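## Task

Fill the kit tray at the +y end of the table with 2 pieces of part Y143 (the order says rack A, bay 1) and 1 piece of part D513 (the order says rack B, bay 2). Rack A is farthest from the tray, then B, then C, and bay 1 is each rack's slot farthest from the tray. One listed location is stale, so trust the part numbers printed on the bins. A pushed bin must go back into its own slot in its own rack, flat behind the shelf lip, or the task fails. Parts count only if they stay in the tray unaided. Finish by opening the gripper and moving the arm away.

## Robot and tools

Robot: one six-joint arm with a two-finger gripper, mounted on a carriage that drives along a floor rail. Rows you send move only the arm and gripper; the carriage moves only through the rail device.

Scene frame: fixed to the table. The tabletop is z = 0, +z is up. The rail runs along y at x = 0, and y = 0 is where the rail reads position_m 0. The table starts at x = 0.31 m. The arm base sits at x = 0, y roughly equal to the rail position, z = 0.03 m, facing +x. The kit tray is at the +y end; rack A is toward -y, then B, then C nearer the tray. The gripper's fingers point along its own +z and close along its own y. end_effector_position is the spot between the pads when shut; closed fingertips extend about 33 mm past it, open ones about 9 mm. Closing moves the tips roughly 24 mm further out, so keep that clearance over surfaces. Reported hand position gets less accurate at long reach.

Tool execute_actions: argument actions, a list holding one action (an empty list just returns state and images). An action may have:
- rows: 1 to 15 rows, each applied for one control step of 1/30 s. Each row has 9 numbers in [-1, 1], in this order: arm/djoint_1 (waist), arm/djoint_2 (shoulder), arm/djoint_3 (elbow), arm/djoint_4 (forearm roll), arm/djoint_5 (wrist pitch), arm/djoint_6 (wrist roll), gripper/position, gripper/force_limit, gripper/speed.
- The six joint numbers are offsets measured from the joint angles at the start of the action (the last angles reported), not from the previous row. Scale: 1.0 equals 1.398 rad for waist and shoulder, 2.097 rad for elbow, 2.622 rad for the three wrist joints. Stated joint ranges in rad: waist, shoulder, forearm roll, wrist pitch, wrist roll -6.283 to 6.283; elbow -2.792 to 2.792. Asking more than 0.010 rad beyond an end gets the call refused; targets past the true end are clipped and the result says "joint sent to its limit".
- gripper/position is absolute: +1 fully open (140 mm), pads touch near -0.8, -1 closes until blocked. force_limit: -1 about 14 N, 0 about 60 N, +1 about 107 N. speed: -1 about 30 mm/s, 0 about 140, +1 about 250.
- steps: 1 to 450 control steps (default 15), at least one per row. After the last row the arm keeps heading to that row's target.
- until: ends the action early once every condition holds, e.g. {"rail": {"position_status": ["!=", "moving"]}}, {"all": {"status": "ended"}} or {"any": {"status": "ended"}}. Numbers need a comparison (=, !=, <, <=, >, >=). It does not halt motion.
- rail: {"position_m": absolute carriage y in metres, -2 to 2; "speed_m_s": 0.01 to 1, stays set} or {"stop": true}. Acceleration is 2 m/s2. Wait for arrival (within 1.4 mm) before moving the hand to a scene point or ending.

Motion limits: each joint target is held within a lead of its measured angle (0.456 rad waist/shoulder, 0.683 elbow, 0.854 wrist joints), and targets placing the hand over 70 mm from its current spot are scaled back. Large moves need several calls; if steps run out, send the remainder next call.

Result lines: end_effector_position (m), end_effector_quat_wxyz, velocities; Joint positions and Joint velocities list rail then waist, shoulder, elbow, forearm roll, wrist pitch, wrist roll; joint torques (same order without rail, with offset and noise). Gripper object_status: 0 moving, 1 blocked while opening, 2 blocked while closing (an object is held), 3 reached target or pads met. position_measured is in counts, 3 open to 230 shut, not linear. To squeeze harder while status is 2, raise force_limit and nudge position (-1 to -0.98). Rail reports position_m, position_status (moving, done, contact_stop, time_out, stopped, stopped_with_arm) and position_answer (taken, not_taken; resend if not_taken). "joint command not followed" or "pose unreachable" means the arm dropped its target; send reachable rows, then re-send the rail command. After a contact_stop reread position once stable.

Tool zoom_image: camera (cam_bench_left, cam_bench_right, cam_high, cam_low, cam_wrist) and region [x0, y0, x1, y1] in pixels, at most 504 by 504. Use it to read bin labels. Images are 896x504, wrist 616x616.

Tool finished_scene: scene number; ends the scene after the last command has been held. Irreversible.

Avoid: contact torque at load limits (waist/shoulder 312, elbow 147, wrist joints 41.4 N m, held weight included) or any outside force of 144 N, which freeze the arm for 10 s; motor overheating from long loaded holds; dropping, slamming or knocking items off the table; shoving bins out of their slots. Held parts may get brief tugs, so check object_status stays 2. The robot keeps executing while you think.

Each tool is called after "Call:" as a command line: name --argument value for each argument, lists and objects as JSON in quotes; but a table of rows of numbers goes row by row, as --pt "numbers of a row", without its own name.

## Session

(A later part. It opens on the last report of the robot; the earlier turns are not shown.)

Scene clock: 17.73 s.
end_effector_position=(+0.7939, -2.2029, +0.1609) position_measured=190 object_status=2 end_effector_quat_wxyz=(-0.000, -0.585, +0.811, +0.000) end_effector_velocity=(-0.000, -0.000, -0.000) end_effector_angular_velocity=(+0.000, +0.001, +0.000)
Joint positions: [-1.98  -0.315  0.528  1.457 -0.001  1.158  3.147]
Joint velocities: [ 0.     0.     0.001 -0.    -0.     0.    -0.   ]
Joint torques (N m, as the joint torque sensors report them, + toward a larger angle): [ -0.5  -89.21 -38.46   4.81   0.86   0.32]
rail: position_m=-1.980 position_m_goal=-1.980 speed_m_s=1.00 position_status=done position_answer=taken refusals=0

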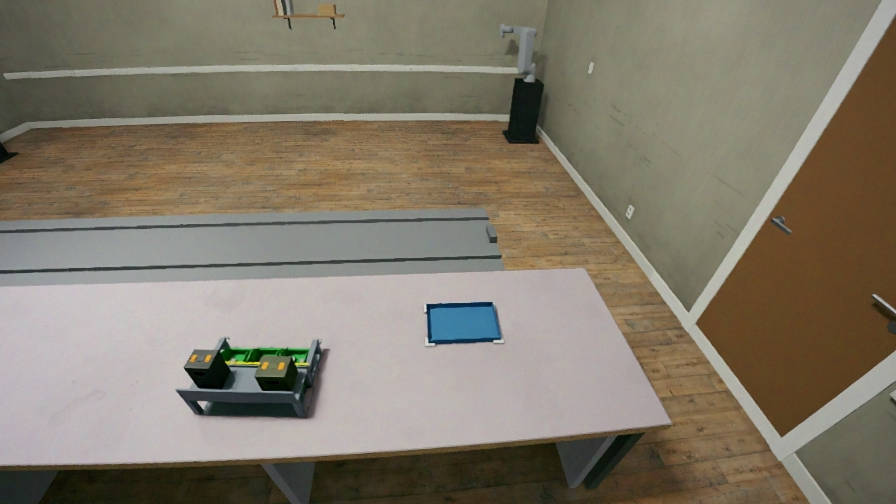

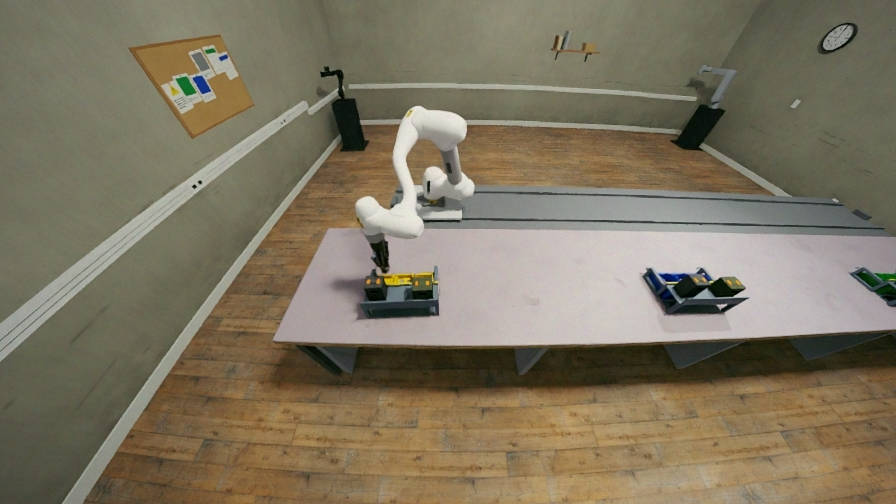

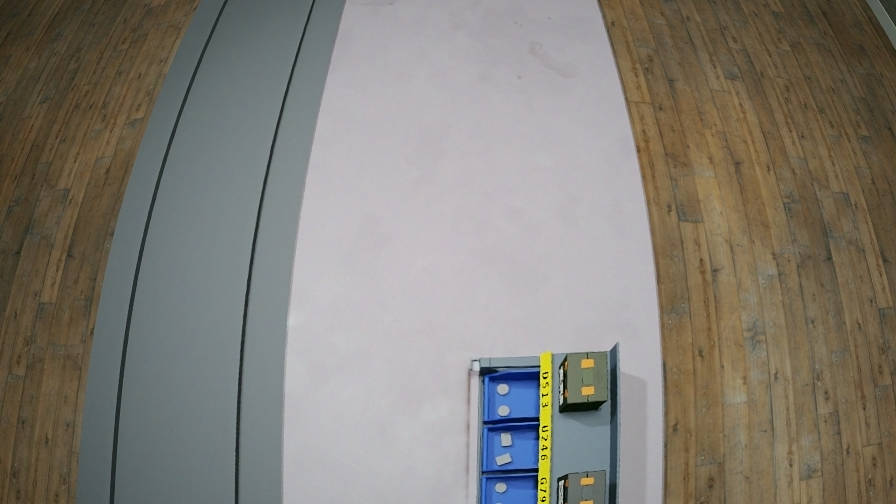

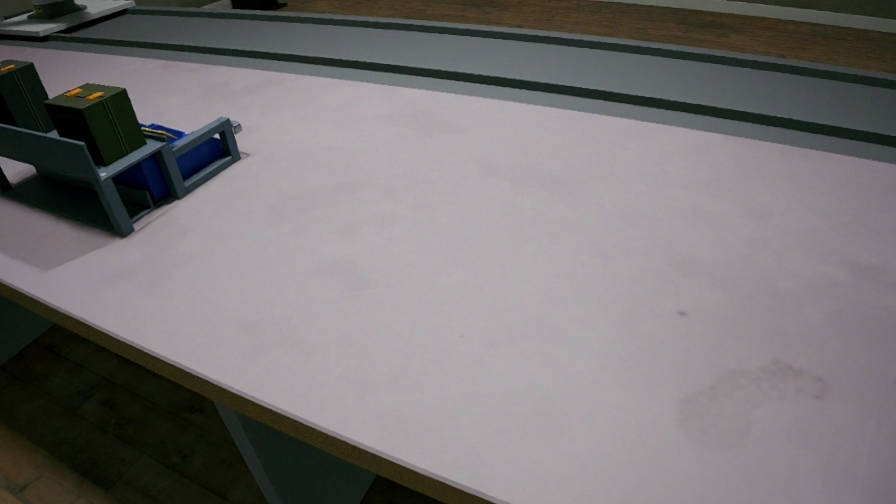

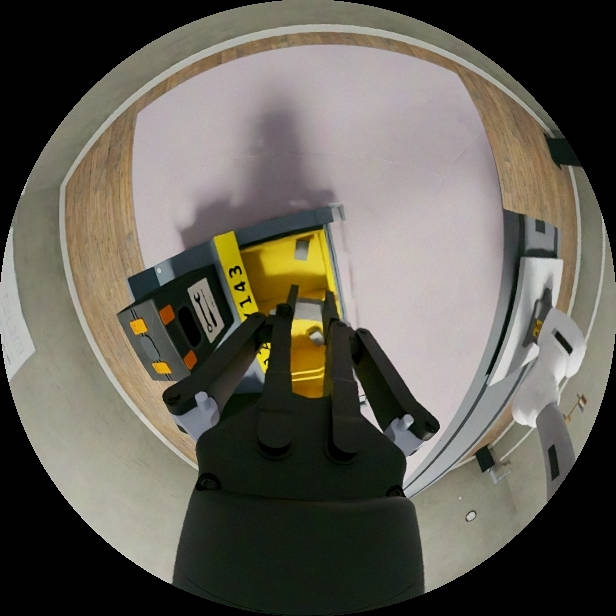

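Call:
execute_actions --actions '[{"rows":[[0.28,-0.2554,0.2046,0,-0.0278,0,-1,0,-0.3]],"rail":{"position_m":1.995},"steps":200,"until":{"rail":{"position_status":["!=","moving"]}}}]'

Call:
execute_actions --actions '[{"rows":[[0,0.18,-0.003,0,-0.0935,0,-1,0,-0.3]],"steps":22}]'

Call:
execute_actions --actions '[{"rows":[[0,0,0,0,0,0,-0.3,0,0],[0,0,0,0,0,0,-0.3,0,0],[0,0,0,0,0,0,-0.3,0,0],[0,0,0,0,0,0,-0.3,0,0],[0,0,0,0,0,0,-0.3,0,0],[0,0,0,0,0,0,-0.3,0,0],[0,0,0,0,0,0,-0.3,0,0],[0,0,0,0,0,0,-0.3,0,0],[0,-0.18,0.003,0,0.0935,0,-0.3,0,0]],"steps":28}]'

Scene clock: 24.67 s.
end_effector_position=(+0.5954, +2.0757, +0.2000) position_measured=190 object_status=2 end_effector_quat_wxyz=(+0.000, +0.732, -0.681, +0.000) end_effector_velocity=(-0.000, +0.003, -0.000) end_effector_angular_velocity=(-0.000, +0.000, -0.000)
Joint positions: [ 1.996  0.076  0.171  1.886 -0.001  1.085  3.147]
Joint velocities: [ 0.003 -0.    -0.     0.    -0.     0.     0.   ]
Joint torques (N m, as the joint torque sensors report them, + toward a larger angle): [-10.67 -57.11 -39.4    3.99   0.79  -0.02]
rail: position_m=1.996 position_m_goal=1.995 speed_m_s=1.00 position_status=done position_answer=taken refusals=0

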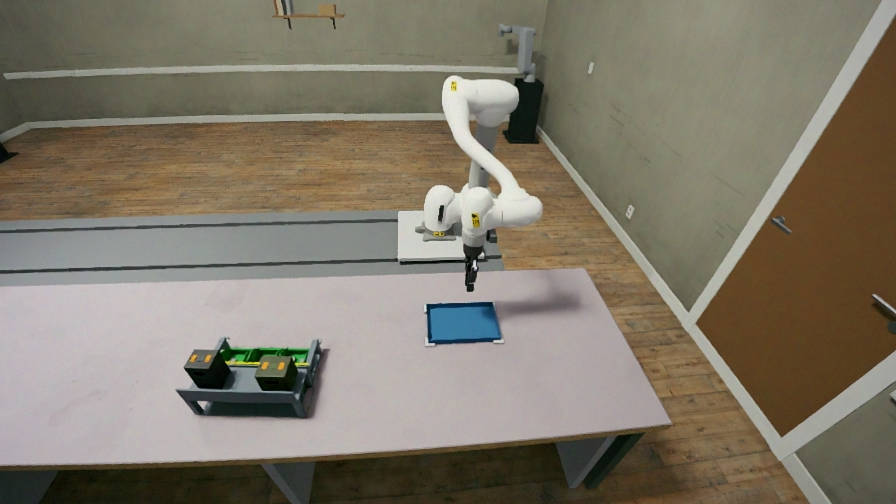

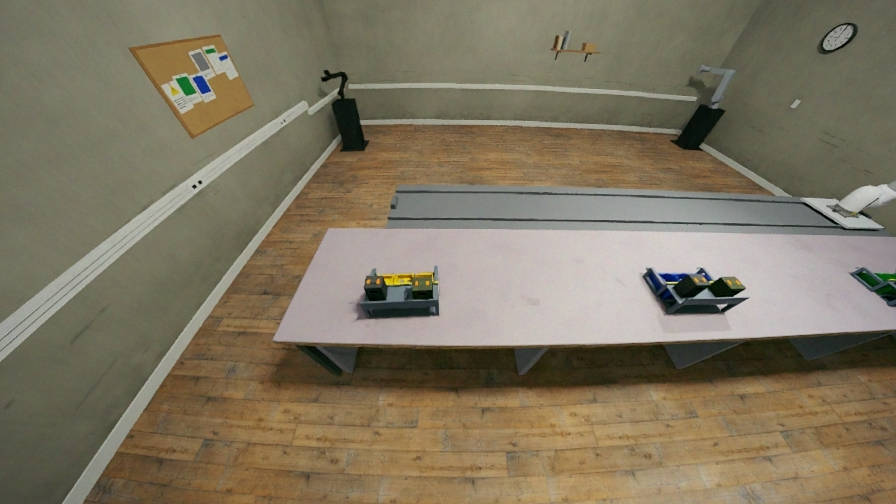

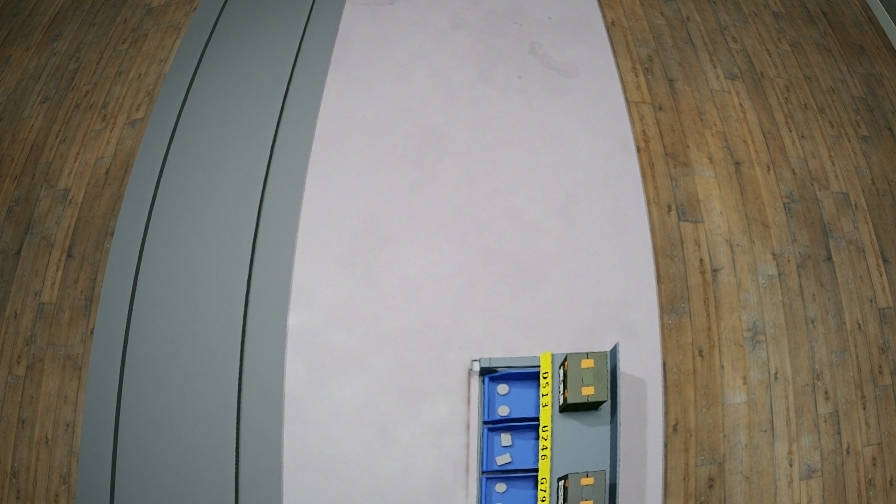

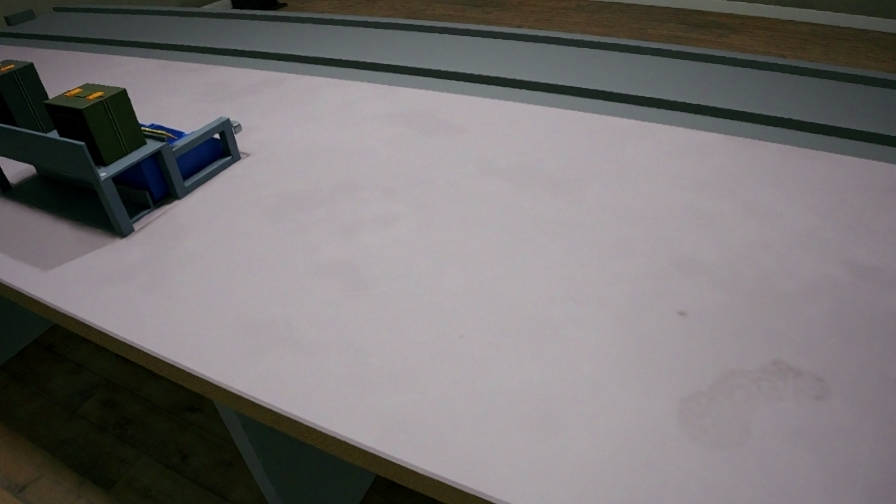

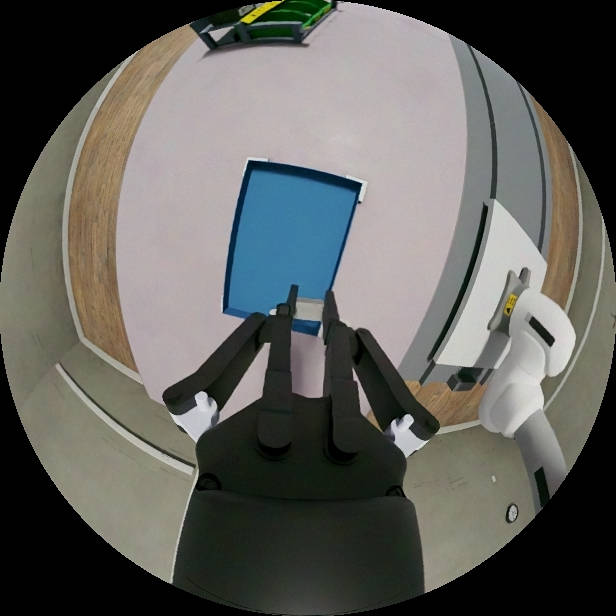

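Scene clock: 25.40 s.
end_effector_position=(+0.6658, +2.0804, +0.0422) position_measured=190 object_status=2 end_effector_quat_wxyz=(+0.000, +0.732, -0.681, +0.000) end_effector_velocity=(+0.000, +0.000, +0.001) end_effector_angular_velocity=(+0.000, -0.001, +0.000)
Joint positions: [ 1.995  0.076  0.423  1.879 -0.001  0.84   3.147]
Joint velocities: [ 0.     0.    -0.001  0.    -0.    -0.     0.   ]
Joint torques (N m, as the joint torque sensors report them, + toward a larger angle): [  0.45 -73.42 -32.08   3.61   0.53  -0.17]
rail: position_m=1.995 position_m_goal=1.995 speed_m_s=1.00 position_status=done position_answer=taken refusals=0

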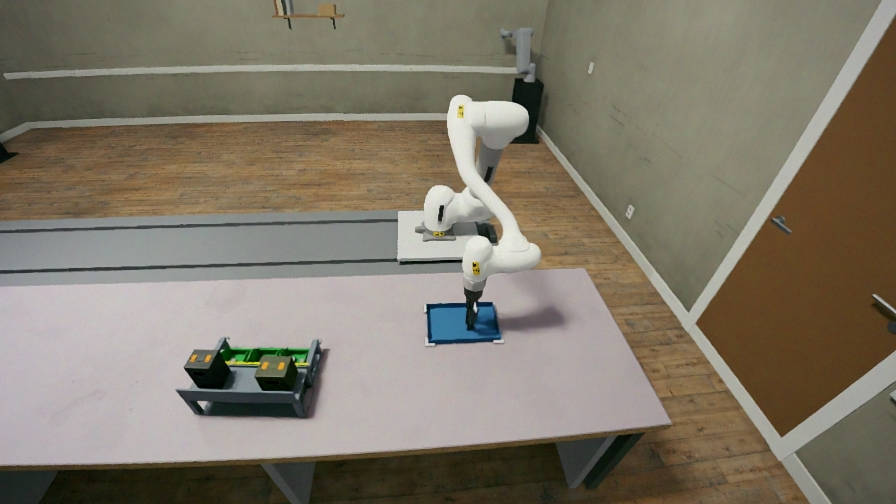

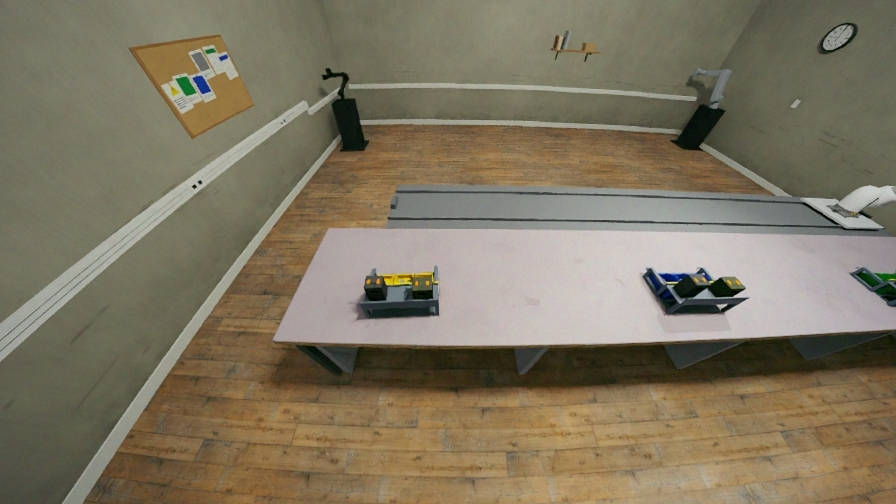

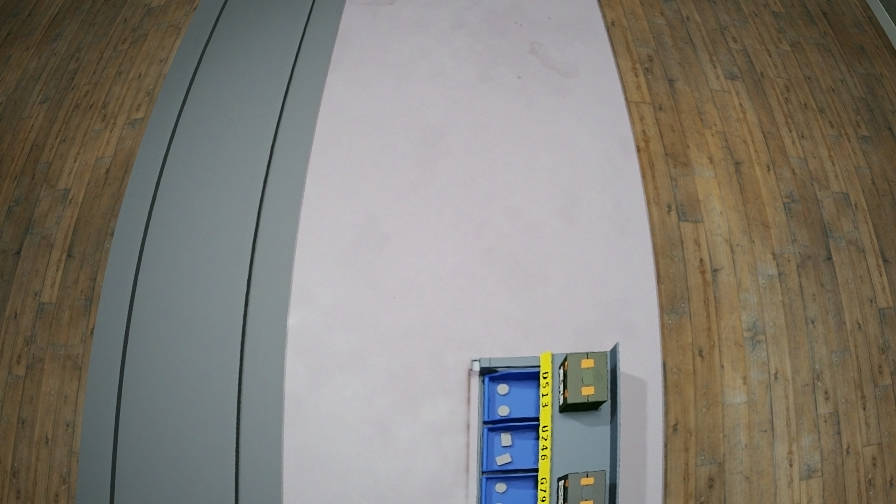

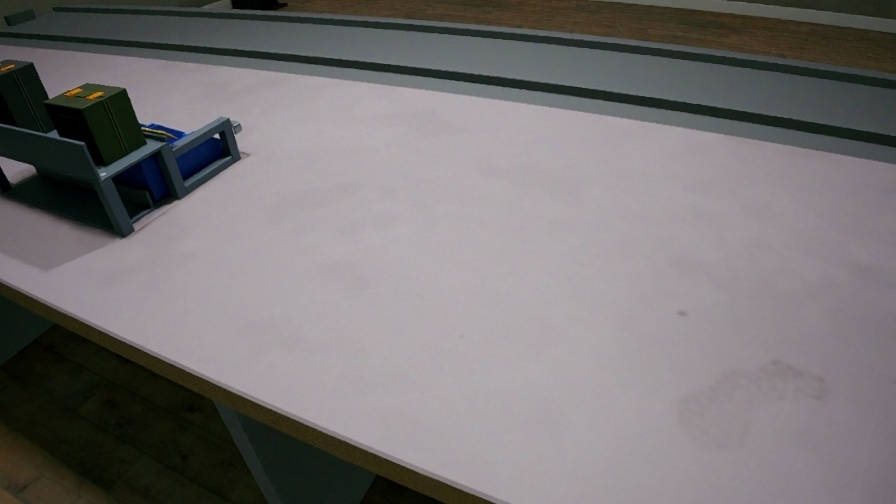

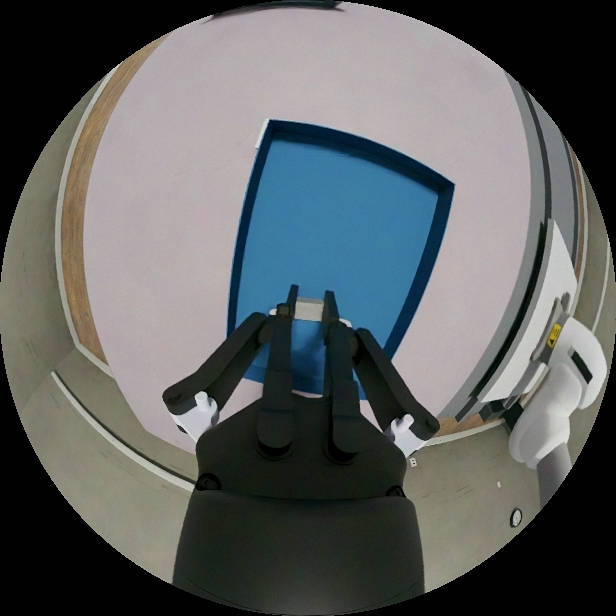

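Scene clock: 26.33 s.
end_effector_position=(+0.5954, +2.0750, +0.2000) position_measured=167 object_status=3 end_effector_quat_wxyz=(+0.000, +0.732, -0.681, +0.000) end_effector_velocity=(-0.000, -0.000, -0.001) end_effector_angular_velocity=(-0.000, +0.001, -0.000)
Joint positions: [ 1.995  0.076  0.171  1.886 -0.001  1.085  3.147]
Joint velocities: [ 0.     0.     0.001  0.     0.     0.    -0.   ]
Joint torques (N m, as the joint torque sensors report them, + toward a larger angle): [  2.4  -52.66 -37.7    4.53   0.47   0.01]
rail: position_m=1.995 position_m_goal=1.995 speed_m_s=1.00 position_status=done position_answer=taken refusals=0

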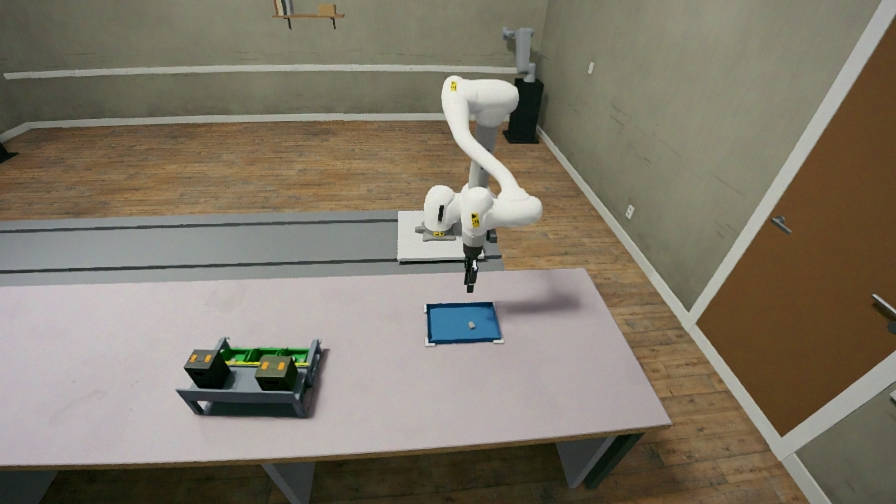

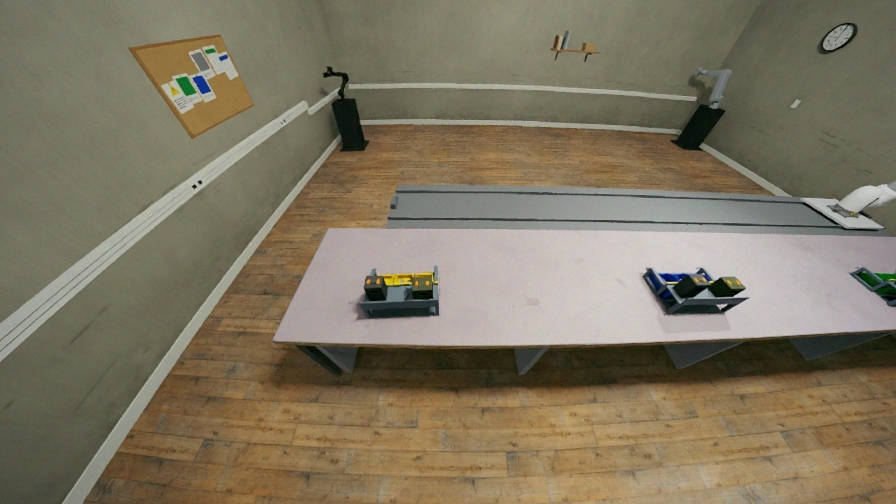

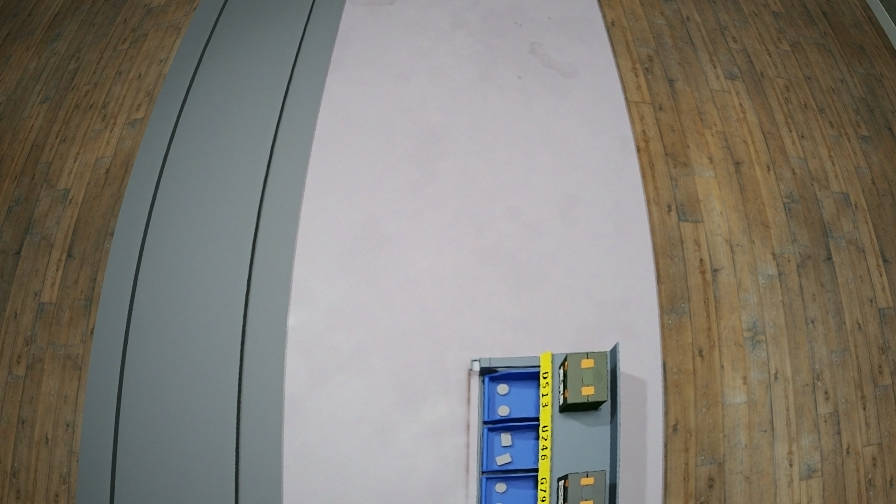

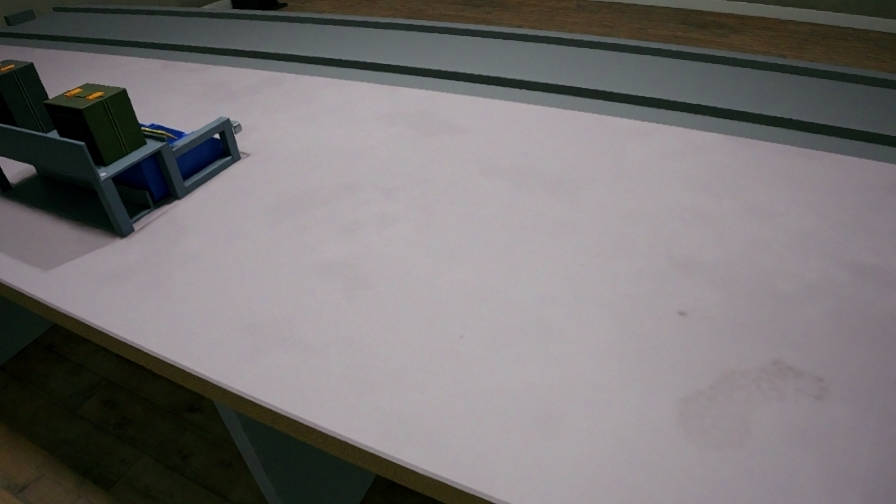

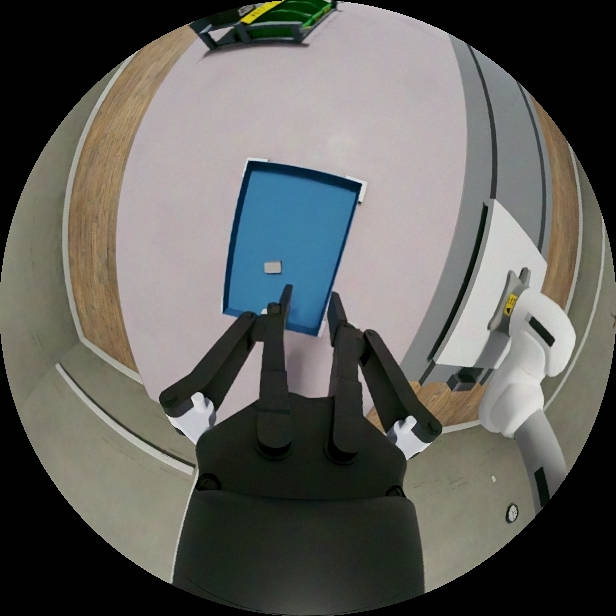

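Call:
execute_actions --actions '[{"rows":[[-0.311,0,0,0,0,-1,-0.42,0,0]],"rail":{"position_m":-1.98},"steps":200,"until":{"rail":{"position_m":["<",-0.9]}}}]'

Call:
execute_actions --actions '[{"rows":[[0,0.2718,-0.2213,0,0.032,-0.1773,-0.42,0,0]],"steps":100,"until":{"rail":{"position_status":["!=","moving"]}}}]'

Call:
execute_actions --actions '[{"rows":[[0,0.045,0.0315,0,-0.0492,0,-0.42,0,0]],"steps":20}]'

Call:
zoom_image --camera "cam_wrist" --region '[230,200,390,340]'

Scene clock: 33.10 s.
end_effector_position=(+0.5736, -1.1118, +0.2000) position_measured=182 object_status=3 end_effector_quat_wxyz=(+0.000, +0.942, +0.337, -0.000) end_effector_velocity=(+0.000, -1.000, +0.000) end_effector_angular_velocity=(-0.000, -0.000, -0.000)
Joint positions: [-0.933 -0.359  0.171  1.886 -0.001  1.085  0.525]
Joint velocities: [-1. -0.  0. -0. -0. -0. -0.]
Joint torques (N m, as the joint torque sensors report them, + toward a larger angle): [  2.06 -50.24 -37.87   4.32   0.6    0.05]
rail: position_m=-0.933 position_m_goal=-1.980 speed_m_s=1.00 position_status=moving position_answer=taken refusals=0

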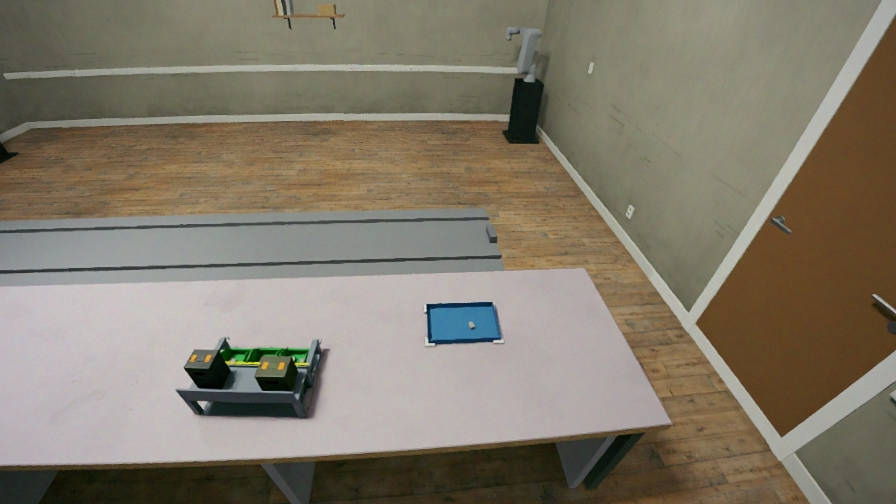

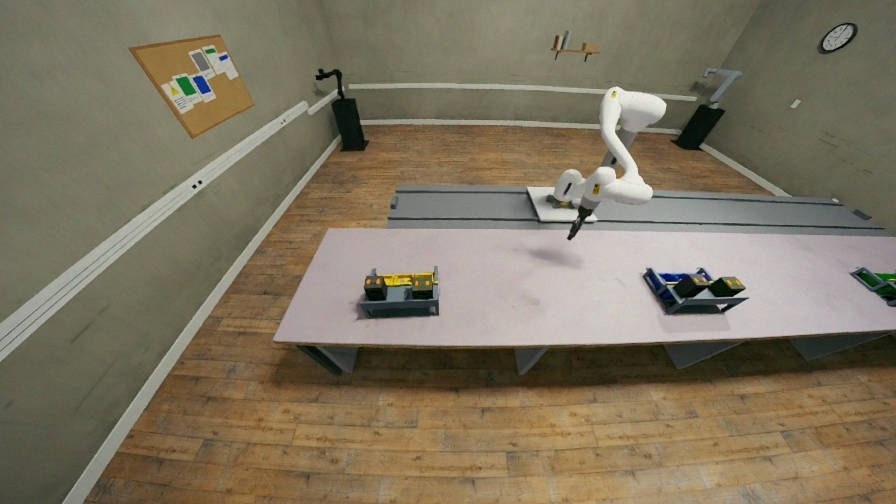

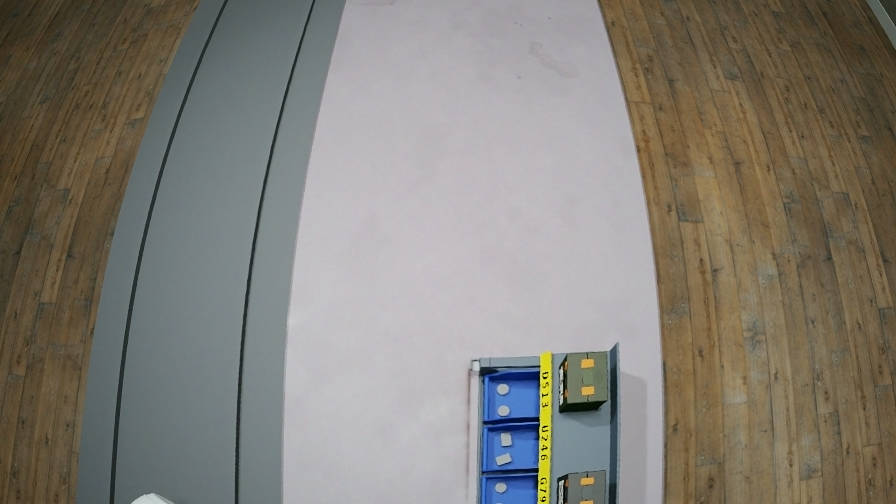

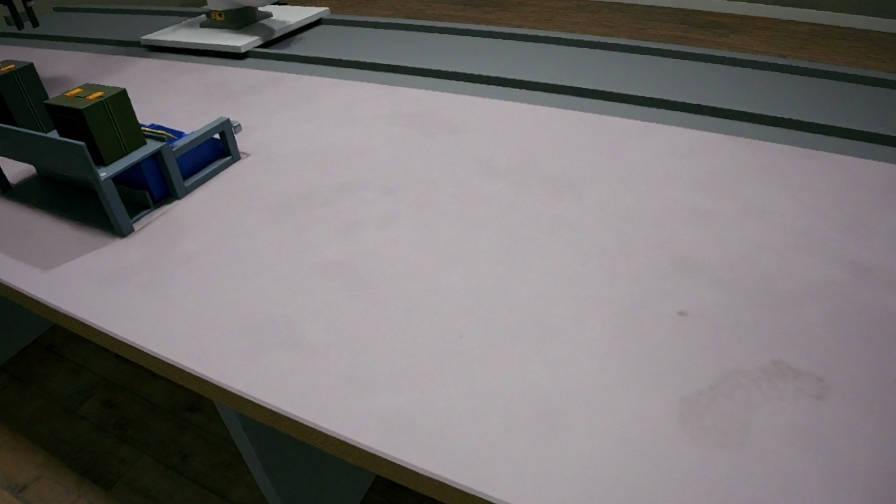

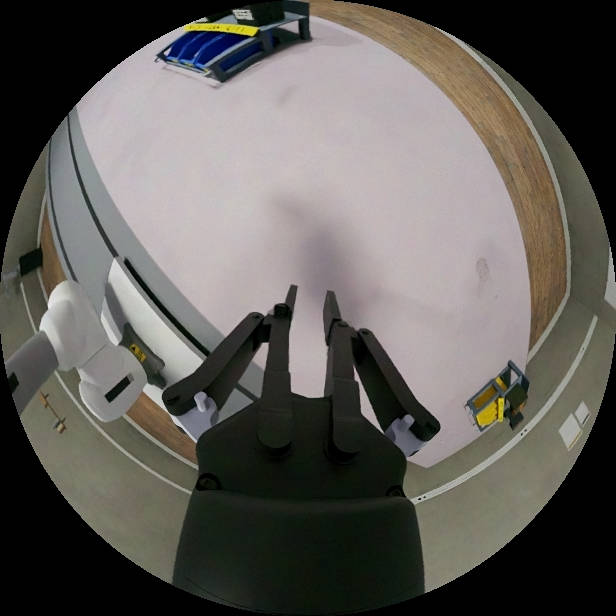

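Scene clock: 34.40 s.
end_effector_position=(+0.7977, -2.2433, +0.1598) position_measured=182 object_status=3 end_effector_quat_wxyz=(+0.000, +0.839, +0.545, -0.000) end_effector_velocity=(+0.000, -0.002, +0.000) end_effector_angular_velocity=(-0.000, -0.001, +0.001)
Joint positions: [-1.981 -0.359  0.551  1.422 -0.001  1.169  0.06 ]
Joint velocities: [-0.003  0.001 -0.001 -0.    -0.     0.     0.   ]
Joint torques (N m, as the joint torque sensors report them, + toward a larger angle): [ 22.09 -97.82 -37.65   5.08   0.46  -0.3 ]
rail: position_m=-1.981 position_m_goal=-1.980 speed_m_s=1.00 position_status=done position_answer=taken refusals=0

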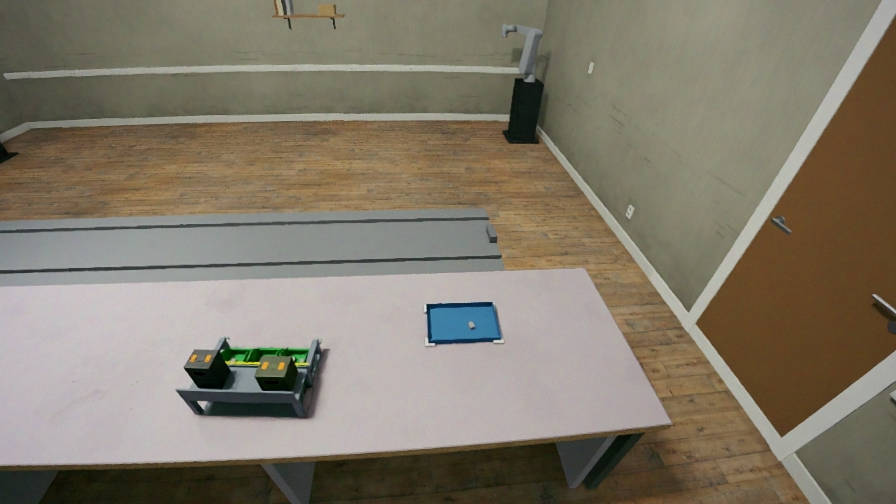

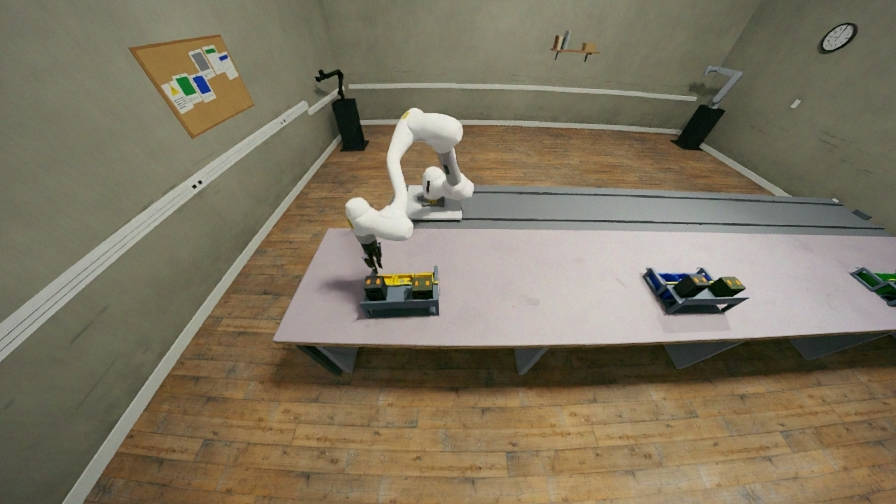

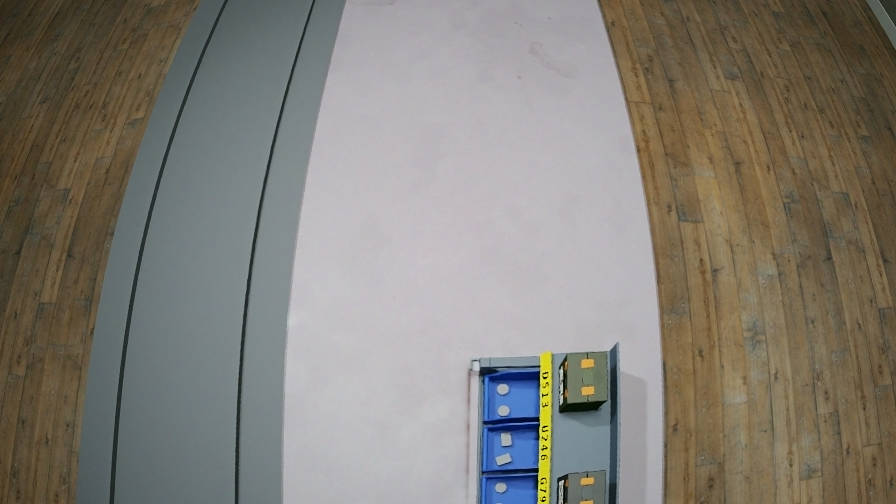

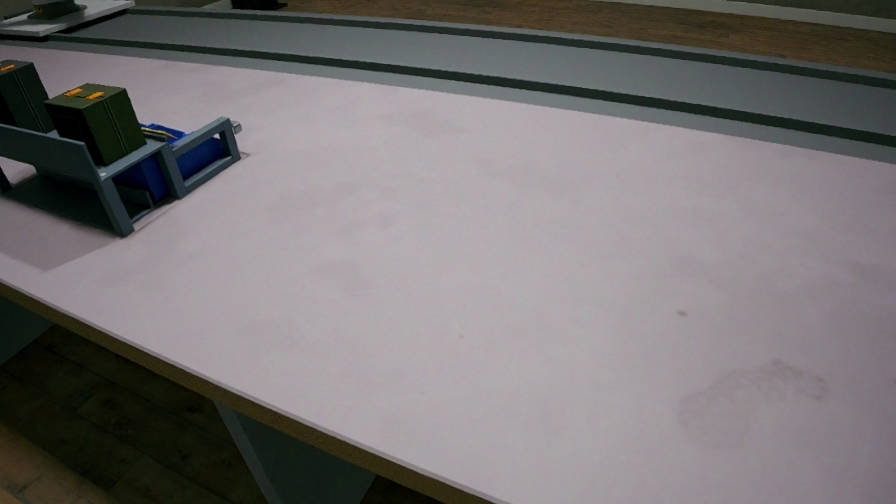

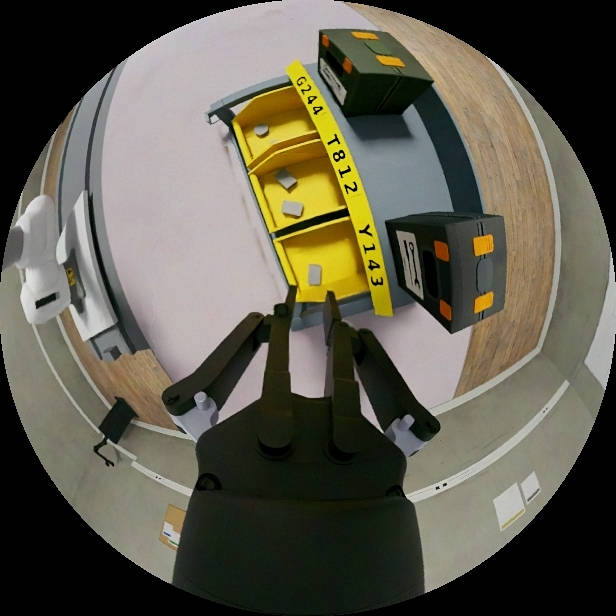

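Scene clock: 35.07 s.
end_effector_position=(+0.7979, -2.2426, +0.0740) position_measured=182 object_status=3 end_effector_quat_wxyz=(+0.000, +0.839, +0.545, -0.000) end_effector_velocity=(+0.000, -0.000, +0.000) end_effector_angular_velocity=(-0.000, -0.000, -0.000)
Joint positions: [-1.98  -0.359  0.614  1.488 -0.001  1.04   0.06 ]
Joint velocities: [ 0. -0. -0. -0.  0. -0.  0.]
Joint torques (N m, as the joint torque sensors report them, + toward a larger angle): [  1.95 -91.67 -37.53   4.44   0.47  -0.44]
rail: position_m=-1.980 position_m_goal=-1.980 speed_m_s=1.00 position_status=done position_answer=taken refusals=0

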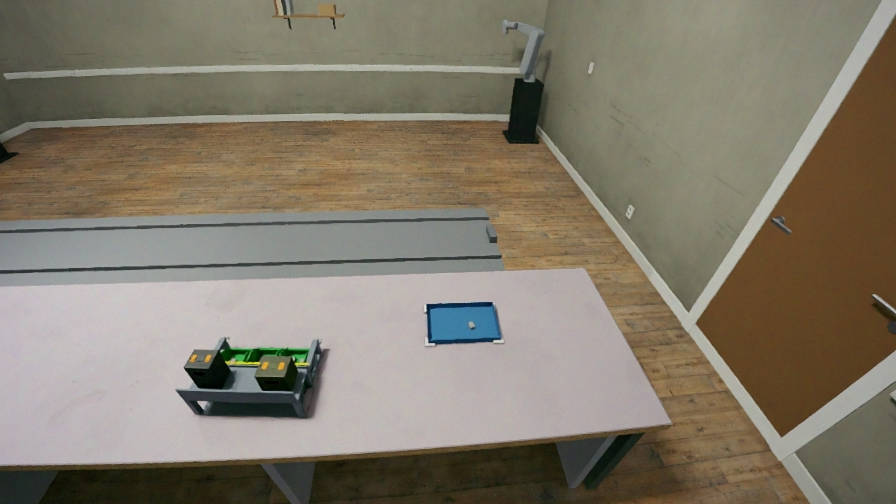

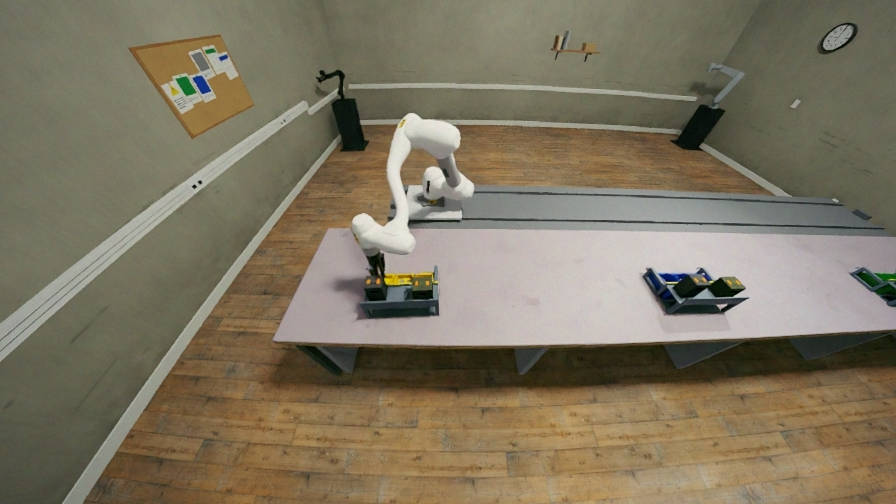

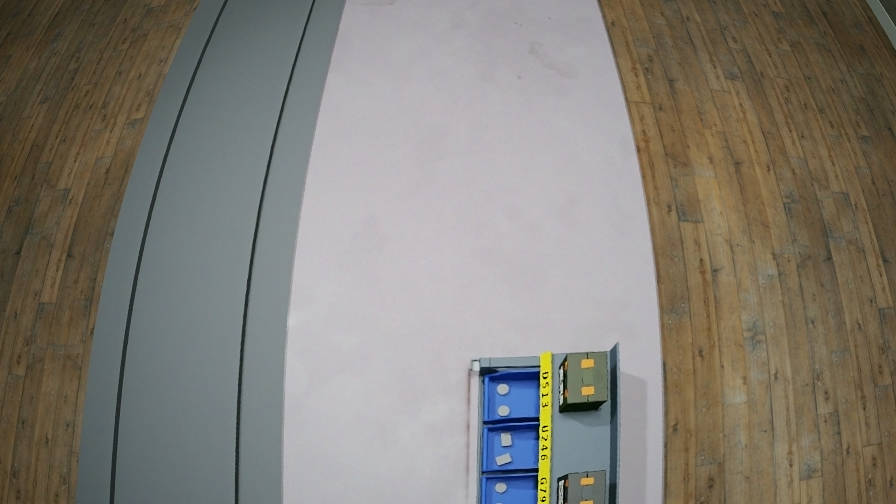

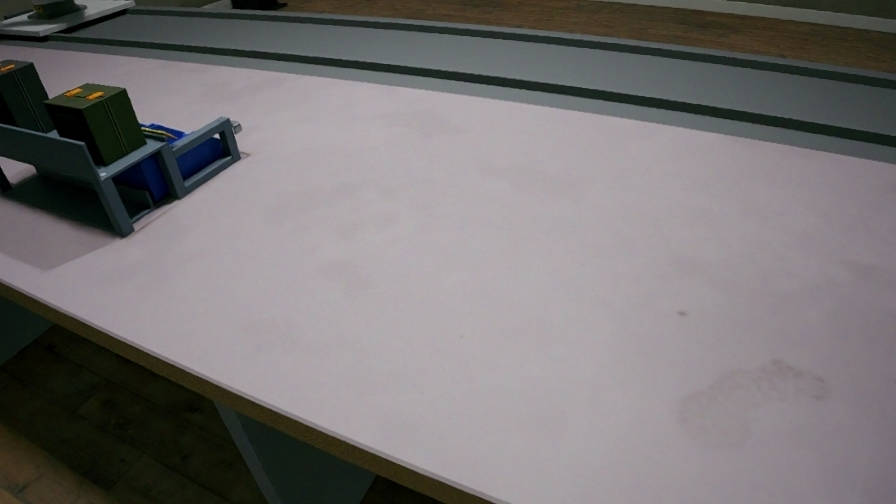

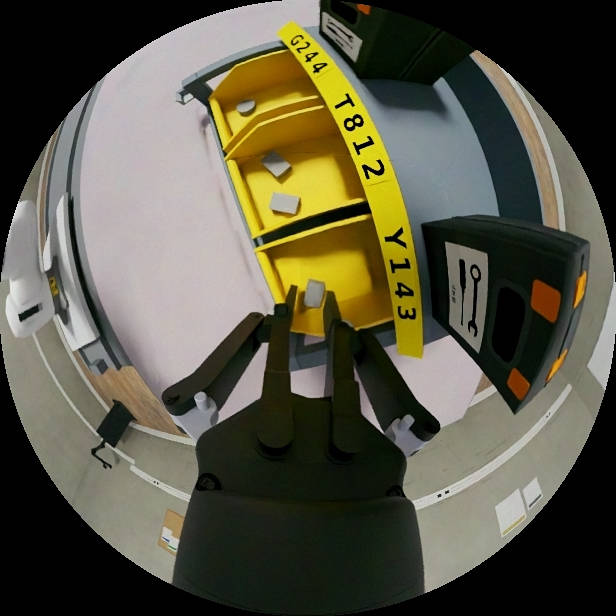

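Region (230, 200, 390, 340) of cam_wrist's 616x616 image, scaled by 3.150, with more detail than that image has; it fills the top 441 rows of this view, and the rest is white.

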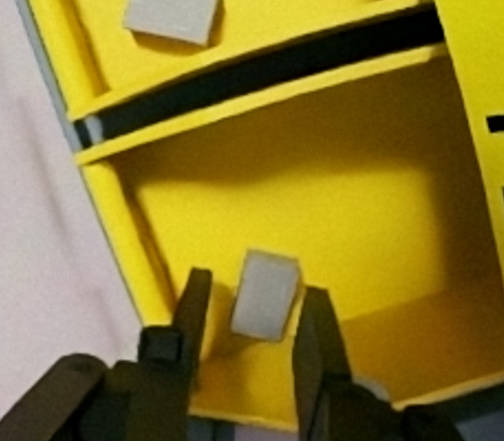

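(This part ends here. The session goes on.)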